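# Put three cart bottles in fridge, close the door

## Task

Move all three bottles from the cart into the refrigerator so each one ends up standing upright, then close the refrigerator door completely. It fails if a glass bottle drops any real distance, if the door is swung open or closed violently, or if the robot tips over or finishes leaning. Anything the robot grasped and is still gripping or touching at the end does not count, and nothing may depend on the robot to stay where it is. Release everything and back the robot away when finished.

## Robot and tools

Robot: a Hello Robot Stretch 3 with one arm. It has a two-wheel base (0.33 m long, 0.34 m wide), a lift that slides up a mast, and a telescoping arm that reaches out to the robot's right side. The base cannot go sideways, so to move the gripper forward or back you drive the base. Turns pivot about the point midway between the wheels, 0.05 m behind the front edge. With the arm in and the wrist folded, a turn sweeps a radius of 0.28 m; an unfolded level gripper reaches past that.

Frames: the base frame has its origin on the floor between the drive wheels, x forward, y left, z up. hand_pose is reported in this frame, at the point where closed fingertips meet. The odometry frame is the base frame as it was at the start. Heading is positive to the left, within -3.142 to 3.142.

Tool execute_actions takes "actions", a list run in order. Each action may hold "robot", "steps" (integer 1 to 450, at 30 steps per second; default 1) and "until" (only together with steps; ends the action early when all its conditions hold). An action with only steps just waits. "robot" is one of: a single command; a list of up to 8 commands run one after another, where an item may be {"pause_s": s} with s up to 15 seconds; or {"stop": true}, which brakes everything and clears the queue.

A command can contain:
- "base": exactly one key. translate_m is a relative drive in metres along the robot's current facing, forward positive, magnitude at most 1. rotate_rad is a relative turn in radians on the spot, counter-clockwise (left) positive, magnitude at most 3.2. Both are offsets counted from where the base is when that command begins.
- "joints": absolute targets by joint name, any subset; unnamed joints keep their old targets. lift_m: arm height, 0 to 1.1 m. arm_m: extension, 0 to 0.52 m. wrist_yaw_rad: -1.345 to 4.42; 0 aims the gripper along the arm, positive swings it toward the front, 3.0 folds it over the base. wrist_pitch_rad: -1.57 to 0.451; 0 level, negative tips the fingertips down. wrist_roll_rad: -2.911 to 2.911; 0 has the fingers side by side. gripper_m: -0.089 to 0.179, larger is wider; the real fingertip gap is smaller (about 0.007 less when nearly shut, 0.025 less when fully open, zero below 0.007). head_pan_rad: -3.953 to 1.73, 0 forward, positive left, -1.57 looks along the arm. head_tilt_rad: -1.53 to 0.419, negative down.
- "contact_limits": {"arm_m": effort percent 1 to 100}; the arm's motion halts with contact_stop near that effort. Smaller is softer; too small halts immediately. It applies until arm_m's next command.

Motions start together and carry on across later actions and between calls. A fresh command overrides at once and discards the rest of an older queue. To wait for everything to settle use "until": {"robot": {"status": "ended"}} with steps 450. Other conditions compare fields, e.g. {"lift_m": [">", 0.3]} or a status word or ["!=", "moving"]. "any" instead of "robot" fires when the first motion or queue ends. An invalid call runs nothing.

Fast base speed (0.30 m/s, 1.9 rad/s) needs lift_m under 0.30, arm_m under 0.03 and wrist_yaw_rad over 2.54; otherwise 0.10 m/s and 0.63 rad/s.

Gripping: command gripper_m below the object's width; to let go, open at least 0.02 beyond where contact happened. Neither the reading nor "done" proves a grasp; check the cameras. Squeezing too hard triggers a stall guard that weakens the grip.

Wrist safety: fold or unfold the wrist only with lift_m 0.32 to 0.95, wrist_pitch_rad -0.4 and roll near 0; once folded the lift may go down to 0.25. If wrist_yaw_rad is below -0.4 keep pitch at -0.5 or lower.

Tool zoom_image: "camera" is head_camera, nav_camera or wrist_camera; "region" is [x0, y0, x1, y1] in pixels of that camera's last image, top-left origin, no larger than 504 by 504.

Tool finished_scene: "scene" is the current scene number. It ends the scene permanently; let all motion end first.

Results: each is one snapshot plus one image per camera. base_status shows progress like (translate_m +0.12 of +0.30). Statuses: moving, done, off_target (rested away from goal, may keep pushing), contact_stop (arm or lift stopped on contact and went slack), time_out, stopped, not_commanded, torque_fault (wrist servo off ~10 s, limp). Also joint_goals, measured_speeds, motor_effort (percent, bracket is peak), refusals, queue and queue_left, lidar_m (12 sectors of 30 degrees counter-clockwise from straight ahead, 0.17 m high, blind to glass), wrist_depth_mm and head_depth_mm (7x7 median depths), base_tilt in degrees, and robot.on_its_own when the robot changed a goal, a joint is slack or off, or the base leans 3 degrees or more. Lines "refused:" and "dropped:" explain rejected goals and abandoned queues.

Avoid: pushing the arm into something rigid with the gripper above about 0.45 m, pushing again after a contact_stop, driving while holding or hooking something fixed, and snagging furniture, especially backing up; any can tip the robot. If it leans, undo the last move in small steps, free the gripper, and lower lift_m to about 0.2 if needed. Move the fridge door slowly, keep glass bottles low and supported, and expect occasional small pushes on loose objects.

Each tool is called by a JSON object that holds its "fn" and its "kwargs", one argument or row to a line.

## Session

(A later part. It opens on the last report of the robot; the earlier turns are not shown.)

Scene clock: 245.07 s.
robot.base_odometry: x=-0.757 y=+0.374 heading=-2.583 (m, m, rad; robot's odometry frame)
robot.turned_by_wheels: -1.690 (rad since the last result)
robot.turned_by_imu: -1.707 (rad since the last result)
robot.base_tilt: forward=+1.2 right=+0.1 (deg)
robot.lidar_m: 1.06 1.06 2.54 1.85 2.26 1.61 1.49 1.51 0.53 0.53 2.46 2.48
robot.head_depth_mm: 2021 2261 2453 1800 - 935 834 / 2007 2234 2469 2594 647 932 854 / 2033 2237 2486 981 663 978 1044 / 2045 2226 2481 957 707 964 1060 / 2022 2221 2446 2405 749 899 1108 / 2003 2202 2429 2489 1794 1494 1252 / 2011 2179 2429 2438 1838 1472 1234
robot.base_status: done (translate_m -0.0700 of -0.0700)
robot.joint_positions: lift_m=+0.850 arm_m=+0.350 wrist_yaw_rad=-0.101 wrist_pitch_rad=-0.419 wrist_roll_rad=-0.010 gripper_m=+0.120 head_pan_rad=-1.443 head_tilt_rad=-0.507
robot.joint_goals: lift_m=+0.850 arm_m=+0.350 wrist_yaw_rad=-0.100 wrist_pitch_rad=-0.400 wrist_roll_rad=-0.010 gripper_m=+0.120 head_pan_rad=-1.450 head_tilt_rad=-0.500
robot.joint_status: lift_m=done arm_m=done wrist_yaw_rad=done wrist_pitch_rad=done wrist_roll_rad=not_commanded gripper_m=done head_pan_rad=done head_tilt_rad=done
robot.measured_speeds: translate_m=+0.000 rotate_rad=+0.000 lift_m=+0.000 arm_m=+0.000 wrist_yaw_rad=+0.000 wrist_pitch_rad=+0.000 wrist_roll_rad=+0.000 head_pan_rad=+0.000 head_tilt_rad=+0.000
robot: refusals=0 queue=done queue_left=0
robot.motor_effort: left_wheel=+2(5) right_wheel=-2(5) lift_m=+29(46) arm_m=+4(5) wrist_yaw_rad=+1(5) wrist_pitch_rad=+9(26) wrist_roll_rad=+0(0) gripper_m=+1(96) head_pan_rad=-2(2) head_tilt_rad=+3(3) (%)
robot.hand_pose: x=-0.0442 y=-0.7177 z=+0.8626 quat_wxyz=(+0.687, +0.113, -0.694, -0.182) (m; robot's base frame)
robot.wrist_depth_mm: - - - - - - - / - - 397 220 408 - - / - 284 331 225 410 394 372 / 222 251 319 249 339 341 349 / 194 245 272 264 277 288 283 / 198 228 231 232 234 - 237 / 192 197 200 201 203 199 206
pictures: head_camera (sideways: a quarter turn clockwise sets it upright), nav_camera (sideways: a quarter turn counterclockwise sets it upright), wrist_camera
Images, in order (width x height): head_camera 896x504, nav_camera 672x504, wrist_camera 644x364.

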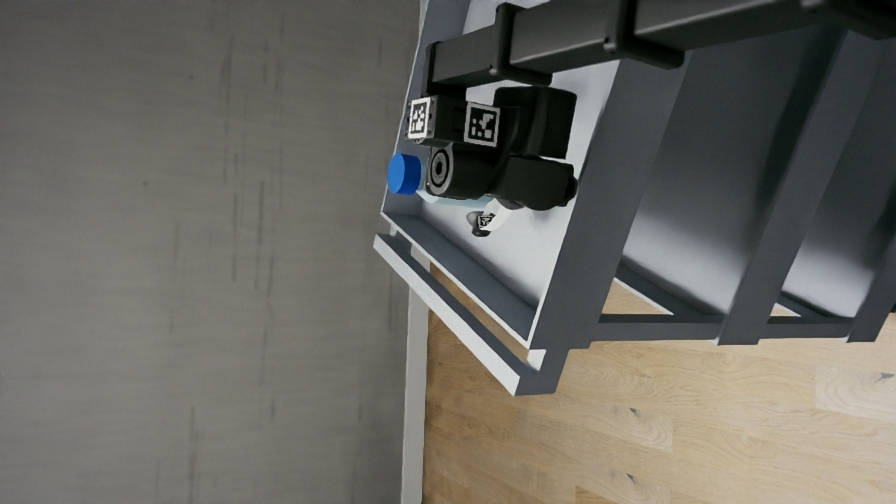

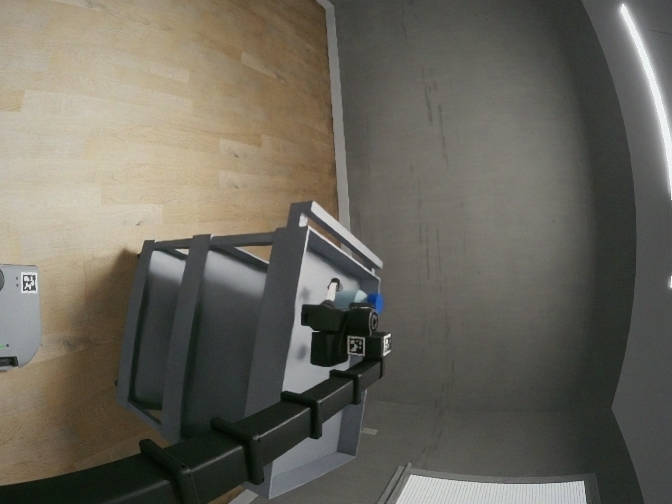

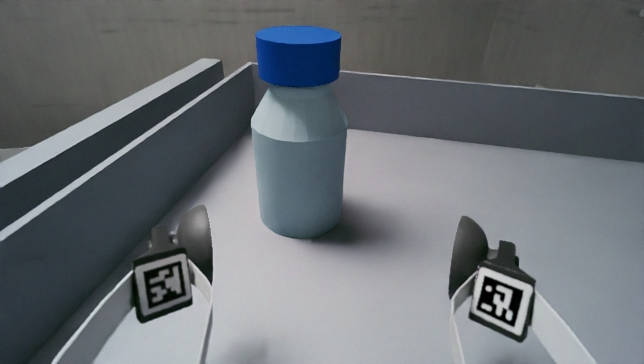

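{"fn": "execute_actions", "kwargs": {
  "actions": [
    {"robot":[{"base":{"translate_m":0.015},"joints":{"gripper_m":0.11,"lift_m":0.83}},{"joints":{"arm_m":0.46}},{"joints":{"gripper_m":0.01}},{"joints":{"lift_m":0.86}}],"steps":450,"until":{"robot":{"status":"ended"}}}
  ]
}}

{"fn": "execute_actions", "kwargs": {
  "actions": [
    {"robot":[{"joints":{"lift_m":0.95}},{"base":{"translate_m":1},"joints":{"lift_m":1.02,"arm_m":0.08,"wrist_yaw_rad":-0.25}},{"base":{"translate_m":0.055}},{"base":{"rotate_rad":1.69}},{"joints":{"arm_m":0.41}}],"steps":450,"until":{"robot":{"status":"ended"}}},
    {"steps":450,"until":{"robot":{"status":"ended"}}}
  ]
}}

Scene clock: 261.30 s.
robot.base_odometry: x=-0.770 y=+0.366 heading=-2.583 (m, m, rad; robot's odometry frame)
robot.turned_by_wheels: +0.000 (rad since the last result)
robot.turned_by_imu: +0.002 (rad since the last result)
robot.base_tilt: forward=+1.1 right=+0.1 (deg)
robot.lidar_m: 1.04 1.05 2.55 1.84 2.26 1.62 1.50 0.62 0.54 0.54 2.46 2.48
robot.head_depth_mm: 2049 2253 2481 995 - 928 779 / 2023 2216 2445 898 761 929 857 / 2047 2209 2460 927 693 967 1044 / 2018 2224 2452 954 715 972 1081 / 2036 2204 2426 2406 735 957 1121 / 2013 2186 2438 2481 1798 1486 1242 / 1993 2178 2395 2444 1848 1476 1233
robot.base_status: done (translate_m +0.0150 of +0.0150)
robot.joint_positions: lift_m=+0.860 arm_m=+0.460 wrist_yaw_rad=-0.101 wrist_pitch_rad=-0.443 wrist_roll_rad=-0.010 gripper_m=+0.015 head_pan_rad=-1.443 head_tilt_rad=-0.507
robot.joint_goals: lift_m=+0.860 arm_m=+0.460 wrist_yaw_rad=-0.100 wrist_pitch_rad=-0.400 wrist_roll_rad=-0.010 gripper_m=+0.013 head_pan_rad=-1.450 head_tilt_rad=-0.500
robot.joint_status: lift_m=done arm_m=done wrist_yaw_rad=done wrist_pitch_rad=done wrist_roll_rad=not_commanded gripper_m=done head_pan_rad=done head_tilt_rad=done
robot.measured_speeds: translate_m=+0.000 rotate_rad=+0.000 lift_m=+0.000 arm_m=+0.000 wrist_yaw_rad=+0.000 wrist_pitch_rad=+0.000 wrist_roll_rad=+0.000 head_pan_rad=+0.000 head_tilt_rad=+0.000
robot: refusals=0 queue=done queue_left=0
robot.motor_effort: left_wheel=+1(7) right_wheel=-1(2) lift_m=+45(47) arm_m=+4(3) wrist_yaw_rad=+1(2) wrist_pitch_rad=+21(22) wrist_roll_rad=+0(0) gripper_m=-23(100) head_pan_rad=-2(2) head_tilt_rad=+3(3) (%)
robot.hand_pose: x=-0.0439 y=-0.8248 z=+0.8669 quat_wxyz=(+0.685, +0.121, -0.693, -0.190) (m; robot's base frame)
robot.wrist_depth_mm: - - - 128 - - - / - - - 102 114 - - / - 284 314 116 307 306 295 / - 227 260 120 141 317 304 / 190 202 249 122 132 281 284 / 160 193 - 136 146 239 240 / 156 192 203 154 200 207 209
pictures: head_camera (sideways: a quarter turn clockwise sets it upright), nav_camera (sideways: a quarter turn counterclockwise sets it upright), wrist_camera
Images, in order (width x height): head_camera 896x504, nav_camera 672x504, wrist_camera 644x364.

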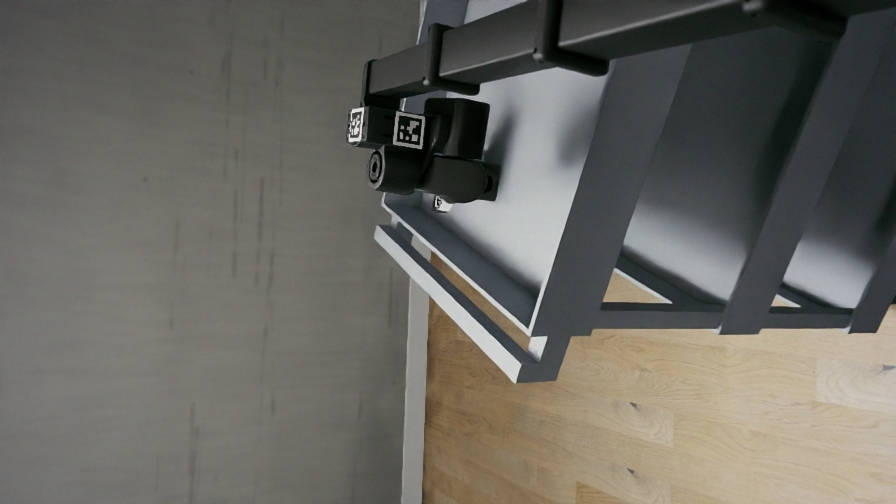

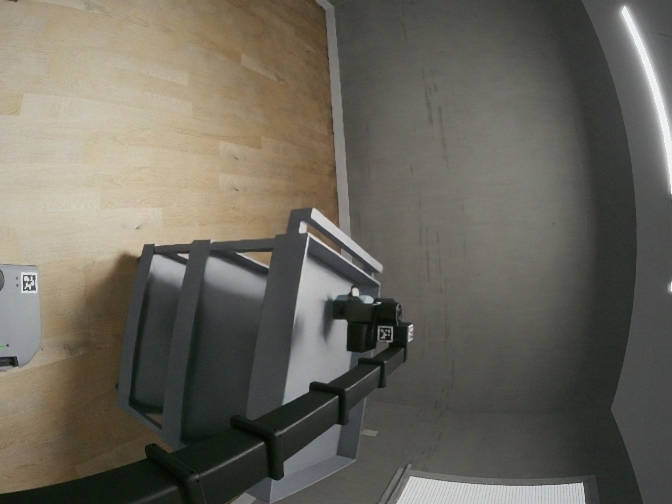

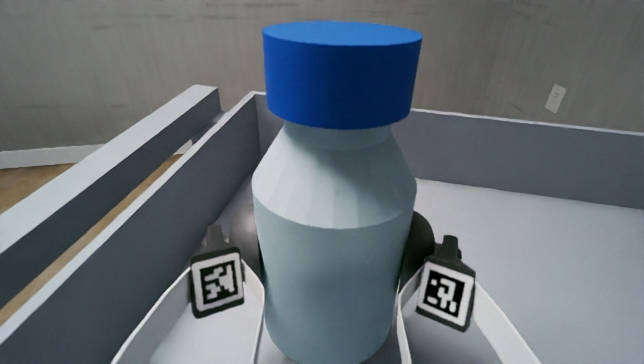

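Scene clock: 283.50 s.
robot.base_odometry: x=-1.665 y=-0.193 heading=-0.894 (m, m, rad; robot's odometry frame)
robot.turned_by_wheels: +1.690 (rad since the last result)
robot.turned_by_imu: +1.718 (rad since the last result)
robot.base_tilt: forward=+1.1 right=+0.0 (deg)
robot.lidar_m: 0.23 2.27 2.65 1.36 1.25 2.40 2.29 1.79 0.72 0.83 0.34 0.24
robot.head_depth_mm: 848 926 1001 850 931 919 1080 / 866 934 - 800 1164 1010 1130 / 876 958 1042 824 1149 1272 1176 / 873 978 917 834 1128 1259 1165 / 764 913 951 842 1082 1233 1158 / 547 600 663 734 816 902 1042 / 514 530 553 581 610 647 682
robot.base_status: done (rotate_rad +1.6899 of +1.6900)
robot.joint_positions: lift_m=+1.020 arm_m=+0.410 wrist_yaw_rad=-0.249 wrist_pitch_rad=-0.444 wrist_roll_rad=-0.010 gripper_m=+0.015 head_pan_rad=-1.443 head_tilt_rad=-0.507
robot.joint_goals: lift_m=+1.020 arm_m=+0.410 wrist_yaw_rad=-0.250 wrist_pitch_rad=-0.400 wrist_roll_rad=-0.010 gripper_m=+0.013 head_pan_rad=-1.450 head_tilt_rad=-0.500
robot.joint_status: lift_m=done arm_m=done wrist_yaw_rad=done wrist_pitch_rad=done wrist_roll_rad=not_commanded gripper_m=done head_pan_rad=done head_tilt_rad=done
robot.measured_speeds: translate_m=+0.000 rotate_rad=+0.000 lift_m=+0.000 arm_m=+0.000 wrist_yaw_rad=+0.000 wrist_pitch_rad=+0.000 wrist_roll_rad=+0.000 head_pan_rad=+0.000 head_tilt_rad=+0.000
robot: refusals=0 queue=done queue_left=0
robot.motor_effort: left_wheel=-2(6) right_wheel=+1(5) lift_m=+45(45) arm_m=+4(3) wrist_yaw_rad=-2(4) wrist_pitch_rad=+22(22) wrist_roll_rad=+0(0) gripper_m=-23(23) head_pan_rad=-2(3) head_tilt_rad=+3(3) (%)
robot.hand_pose: x=-0.0760 y=-0.7688 z=+1.0265 quat_wxyz=(+0.669, +0.070, -0.700, -0.240) (m; robot's base frame)
robot.wrist_depth_mm: 356 373 393 128 378 289 215 / 382 403 419 101 114 295 220 / 410 431 440 116 383 301 225 / 189 365 354 120 141 311 228 / 180 294 303 122 132 300 232 / 186 237 - 136 146 267 237 / 202 221 227 154 224 232 228
pictures: head_camera (sideways: a quarter turn clockwise sets it upright), nav_camera (sideways: a quarter turn counterclockwise sets it upright), wrist_camera
Images, in order (width x height): head_camera 896x504, nav_camera 672x504, wrist_camera 644x364.

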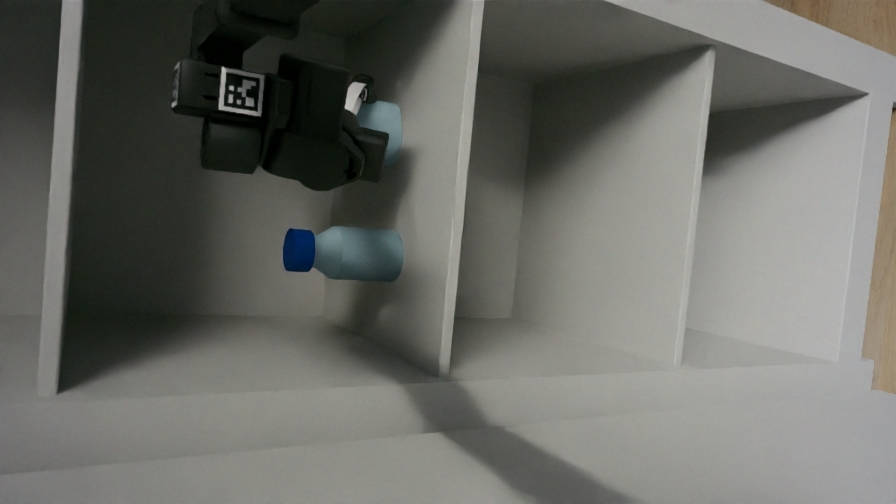

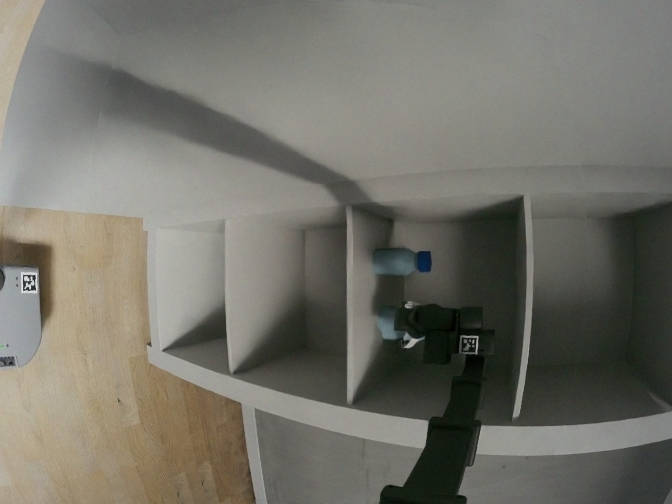

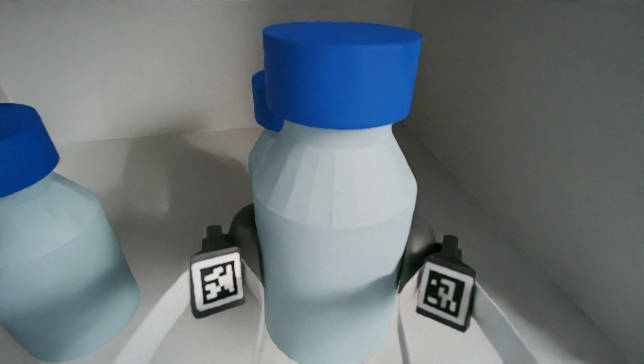

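{"fn": "execute_actions", "kwargs": {
  "actions": [
    {"robot":[{"joints":{"lift_m":0.97}},{"joints":{"gripper_m":0.12}},{"joints":{"arm_m":0}},{"base":{"rotate_rad":-1.57},"joints":{"lift_m":0.4,"gripper_m":0,"head_tilt_rad":-1.0,"head_pan_rad":-1.3}},{"base":{"translate_m":-0.27},"joints":{"wrist_yaw_rad":3.0}},{"base":{"rotate_rad":1.57}}],"steps":450,"until":{"robot":{"status":"ended"}}},
    {"steps":450,"until":{"robot":{"status":"ended"}}}
  ]
}}

Scene clock: 312.63 s.
robot.base_odometry: x=-1.455 y=-0.023 heading=-0.894 (m, m, rad; robot's odometry frame)
robot.turned_by_wheels: +0.000 (rad since the last result)
robot.turned_by_imu: +0.004 (rad since the last result)
robot.base_tilt: forward=+1.1 right=+0.1 (deg)
robot.lidar_m: 2.48 2.14 2.38 1.20 0.91 1.22 2.28 2.19 0.97 0.95 0.35 0.36
robot.head_depth_mm: 1177 1221 1394 1451 1353 1217 1103 / 1214 1205 1534 1441 1344 1213 1101 / 1213 1190 1562 1458 1330 1220 - / 852 1037 1334 1474 1328 1239 - / 625 727 867 1077 1285 1190 1094 / 474 527 597 691 858 1173 1074 / 380 415 457 538 1258 1173 1067
robot.base_status: done (rotate_rad +1.5699 of +1.5700)
robot.joint_positions: lift_m=+0.400 arm_m=+0.000 wrist_yaw_rad=+2.998 wrist_pitch_rad=-0.420 wrist_roll_rad=-0.010 gripper_m=+0.000 head_pan_rad=-1.307 head_tilt_rad=-0.988
robot.joint_goals: lift_m=+0.400 arm_m=+0.000 wrist_yaw_rad=+3.000 wrist_pitch_rad=-0.400 wrist_roll_rad=-0.010 gripper_m=+0.000 head_pan_rad=-1.300 head_tilt_rad=-1.000
robot.joint_status: lift_m=done arm_m=done wrist_yaw_rad=done wrist_pitch_rad=done wrist_roll_rad=not_commanded gripper_m=done head_pan_rad=done head_tilt_rad=done
robot.measured_speeds: translate_m=+0.000 rotate_rad=+0.000 lift_m=+0.000 arm_m=+0.000 wrist_yaw_rad=+0.000 wrist_pitch_rad=+0.000 wrist_roll_rad=+0.000 head_pan_rad=+0.000 head_tilt_rad=+0.000
robot: refusals=0 queue=done queue_left=0
robot.motor_effort: left_wheel=-2(6) right_wheel=+2(4) lift_m=+29(42) arm_m=-3(2) wrist_yaw_rad=+1(2) wrist_pitch_rad=+10(22) wrist_roll_rad=+0(0) gripper_m=-2(95) head_pan_rad=+3(15) head_tilt_rad=-6(33) (%)
robot.hand_pose: x=+0.0109 y=+0.0767 z=+0.4125 quat_wxyz=(+0.196, +0.697, +0.098, +0.683) (m; robot's base frame)
robot.wrist_depth_mm: - - - - - - - / - - - - - - - / 784 891 - - - - - / 886 923 942 943 980 967 972 / 756 766 769 827 780 796 788 / 643 644 - - 664 664 669 / 562 562 556 572 568 576 582
pictures: head_camera (sideways: a quarter turn clockwise sets it upright), nav_camera (sideways: a quarter turn counterclockwise sets it upright), wrist_camera
Images, in order (width x height): head_camera 896x504, nav_camera 672x504, wrist_camera 644x364.

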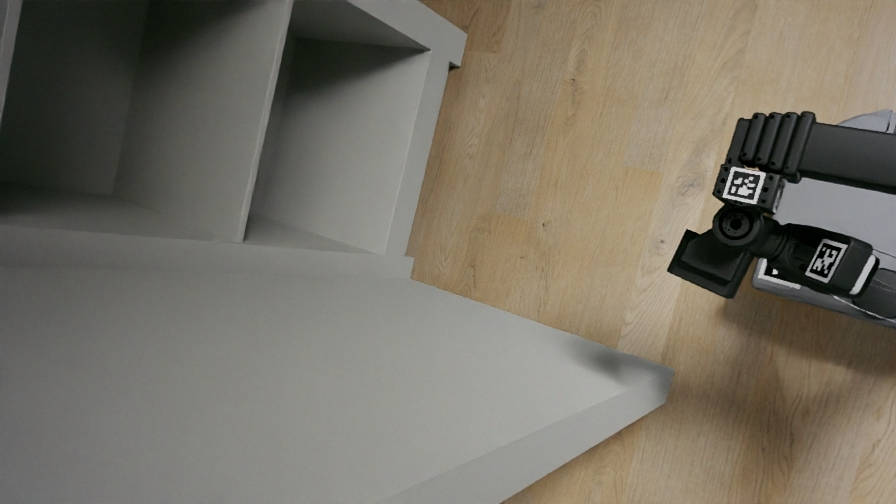

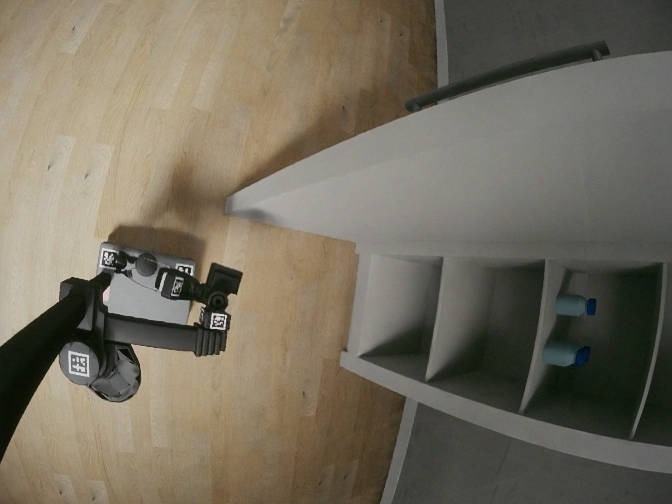

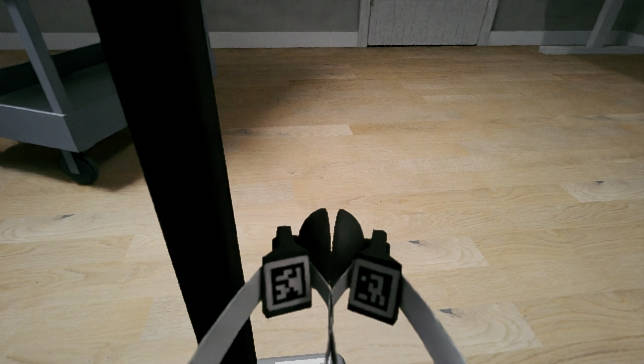

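{"fn": "execute_actions", "kwargs": {
  "actions": [
    {"robot":[{"base":{"translate_m":0.45}},{"joints":{"wrist_yaw_rad":-0.1}},{"base":{"translate_m":-0.5},"joints":{"arm_m":0.13,"wrist_pitch_rad":-0.1,"lift_m":0.33,"head_pan_rad":-1.57}}],"steps":450,"until":{"robot":{"status":"ended"}}},
    {"steps":450,"until":{"robot":{"status":"ended"}}}
  ]
}}

Scene clock: 331.27 s.
robot.base_odometry: x=-1.486 y=+0.016 heading=-0.893 (m, m, rad; robot's odometry frame)
robot.turned_by_wheels: +0.000 (rad since the last result)
robot.turned_by_imu: +0.004 (rad since the last result)
robot.base_tilt: forward=+1.2 right=+0.0 (deg)
robot.lidar_m: 2.53 2.20 2.37 1.12 0.95 2.34 2.24 2.19 0.90 0.86 0.89 2.05
robot.head_depth_mm: 787 1656 1747 1527 1360 1218 1103 / 784 935 1645 1510 1338 1215 1121 / 784 936 1165 1459 1345 1234 - / 785 934 1166 1452 1351 1184 - / 784 931 1160 1430 1321 1190 1082 / 784 934 1160 1426 1321 1178 1078 / 783 935 1594 1478 1309 1180 1071
robot.base_status: done (translate_m -0.5000 of -0.5000)
robot.joint_positions: lift_m=+0.330 arm_m=+0.085 wrist_yaw_rad=-0.098 wrist_pitch_rad=-0.119 wrist_roll_rad=-0.010 gripper_m=+0.000 head_pan_rad=-1.565 head_tilt_rad=-0.990
robot.joint_goals: lift_m=+0.330 arm_m=+0.085 wrist_yaw_rad=-0.100 wrist_pitch_rad=-0.100 wrist_roll_rad=-0.010 gripper_m=+0.000 head_pan_rad=-1.570 head_tilt_rad=-1.000
robot.joint_status: lift_m=done arm_m=contact_stop wrist_yaw_rad=done wrist_pitch_rad=done wrist_roll_rad=not_commanded gripper_m=done head_pan_rad=done head_tilt_rad=done
robot.measured_speeds: translate_m=+0.000 rotate_rad=+0.000 lift_m=+0.000 arm_m=+0.000 wrist_yaw_rad=+0.000 wrist_pitch_rad=+0.000 wrist_roll_rad=+0.000 head_pan_rad=+0.000 head_tilt_rad=+0.000
robot: refusals=0 queue=dropped queue_left=0
robot.on_its_own: arm_m is slack since a contact_stop, until your next command for it (your +0.130 is given up)
robot.motor_effort: left_wheel=-1(33) right_wheel=+0(17) lift_m=+37(38) arm_m=+1(43) wrist_yaw_rad=-3(34) wrist_pitch_rad=+9(14) wrist_roll_rad=+0(0) gripper_m=-2(5) head_pan_rad=-2(18) head_tilt_rad=-5(6) (%)
robot.hand_pose: x=-0.0461 y=-0.4799 z=+0.4144 quat_wxyz=(+0.707, +0.008, -0.703, -0.077) (m; robot's base frame)
robot.wrist_depth_mm: 460 466 476 488 497 - - / 485 482 498 513 525 - - / 511 509 517 535 543 - - / - 528 544 554 568 - - / - 553 575 572 604 - - / 798 582 593 - 792 879 898 / 655 620 624 650 686 694 696
pictures: head_camera (sideways: a quarter turn clockwise sets it upright), nav_camera (sideways: a quarter turn counterclockwise sets it upright), wrist_camera
Images, in order (width x height): head_camera 896x504, nav_camera 672x504, wrist_camera 644x364.

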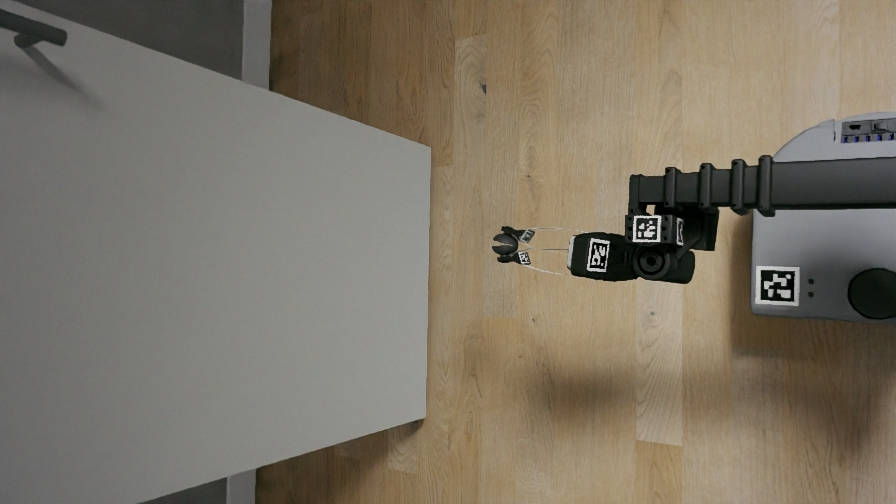

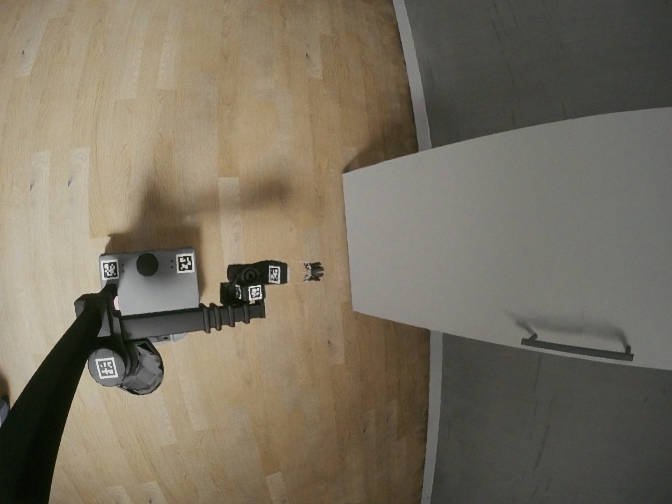

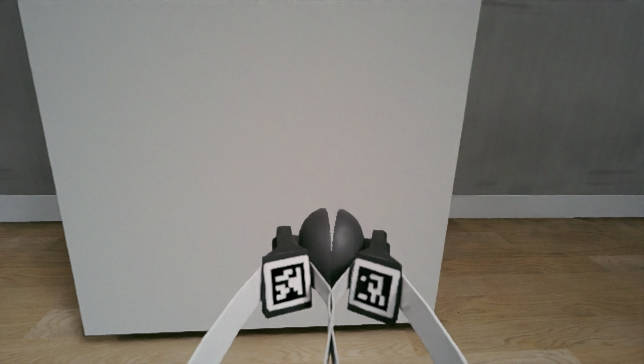

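It swung shut by itself.

{"fn": "finished_scene", "kwargs": {
  "scene": 1
}}

The scene is finished: the task was done.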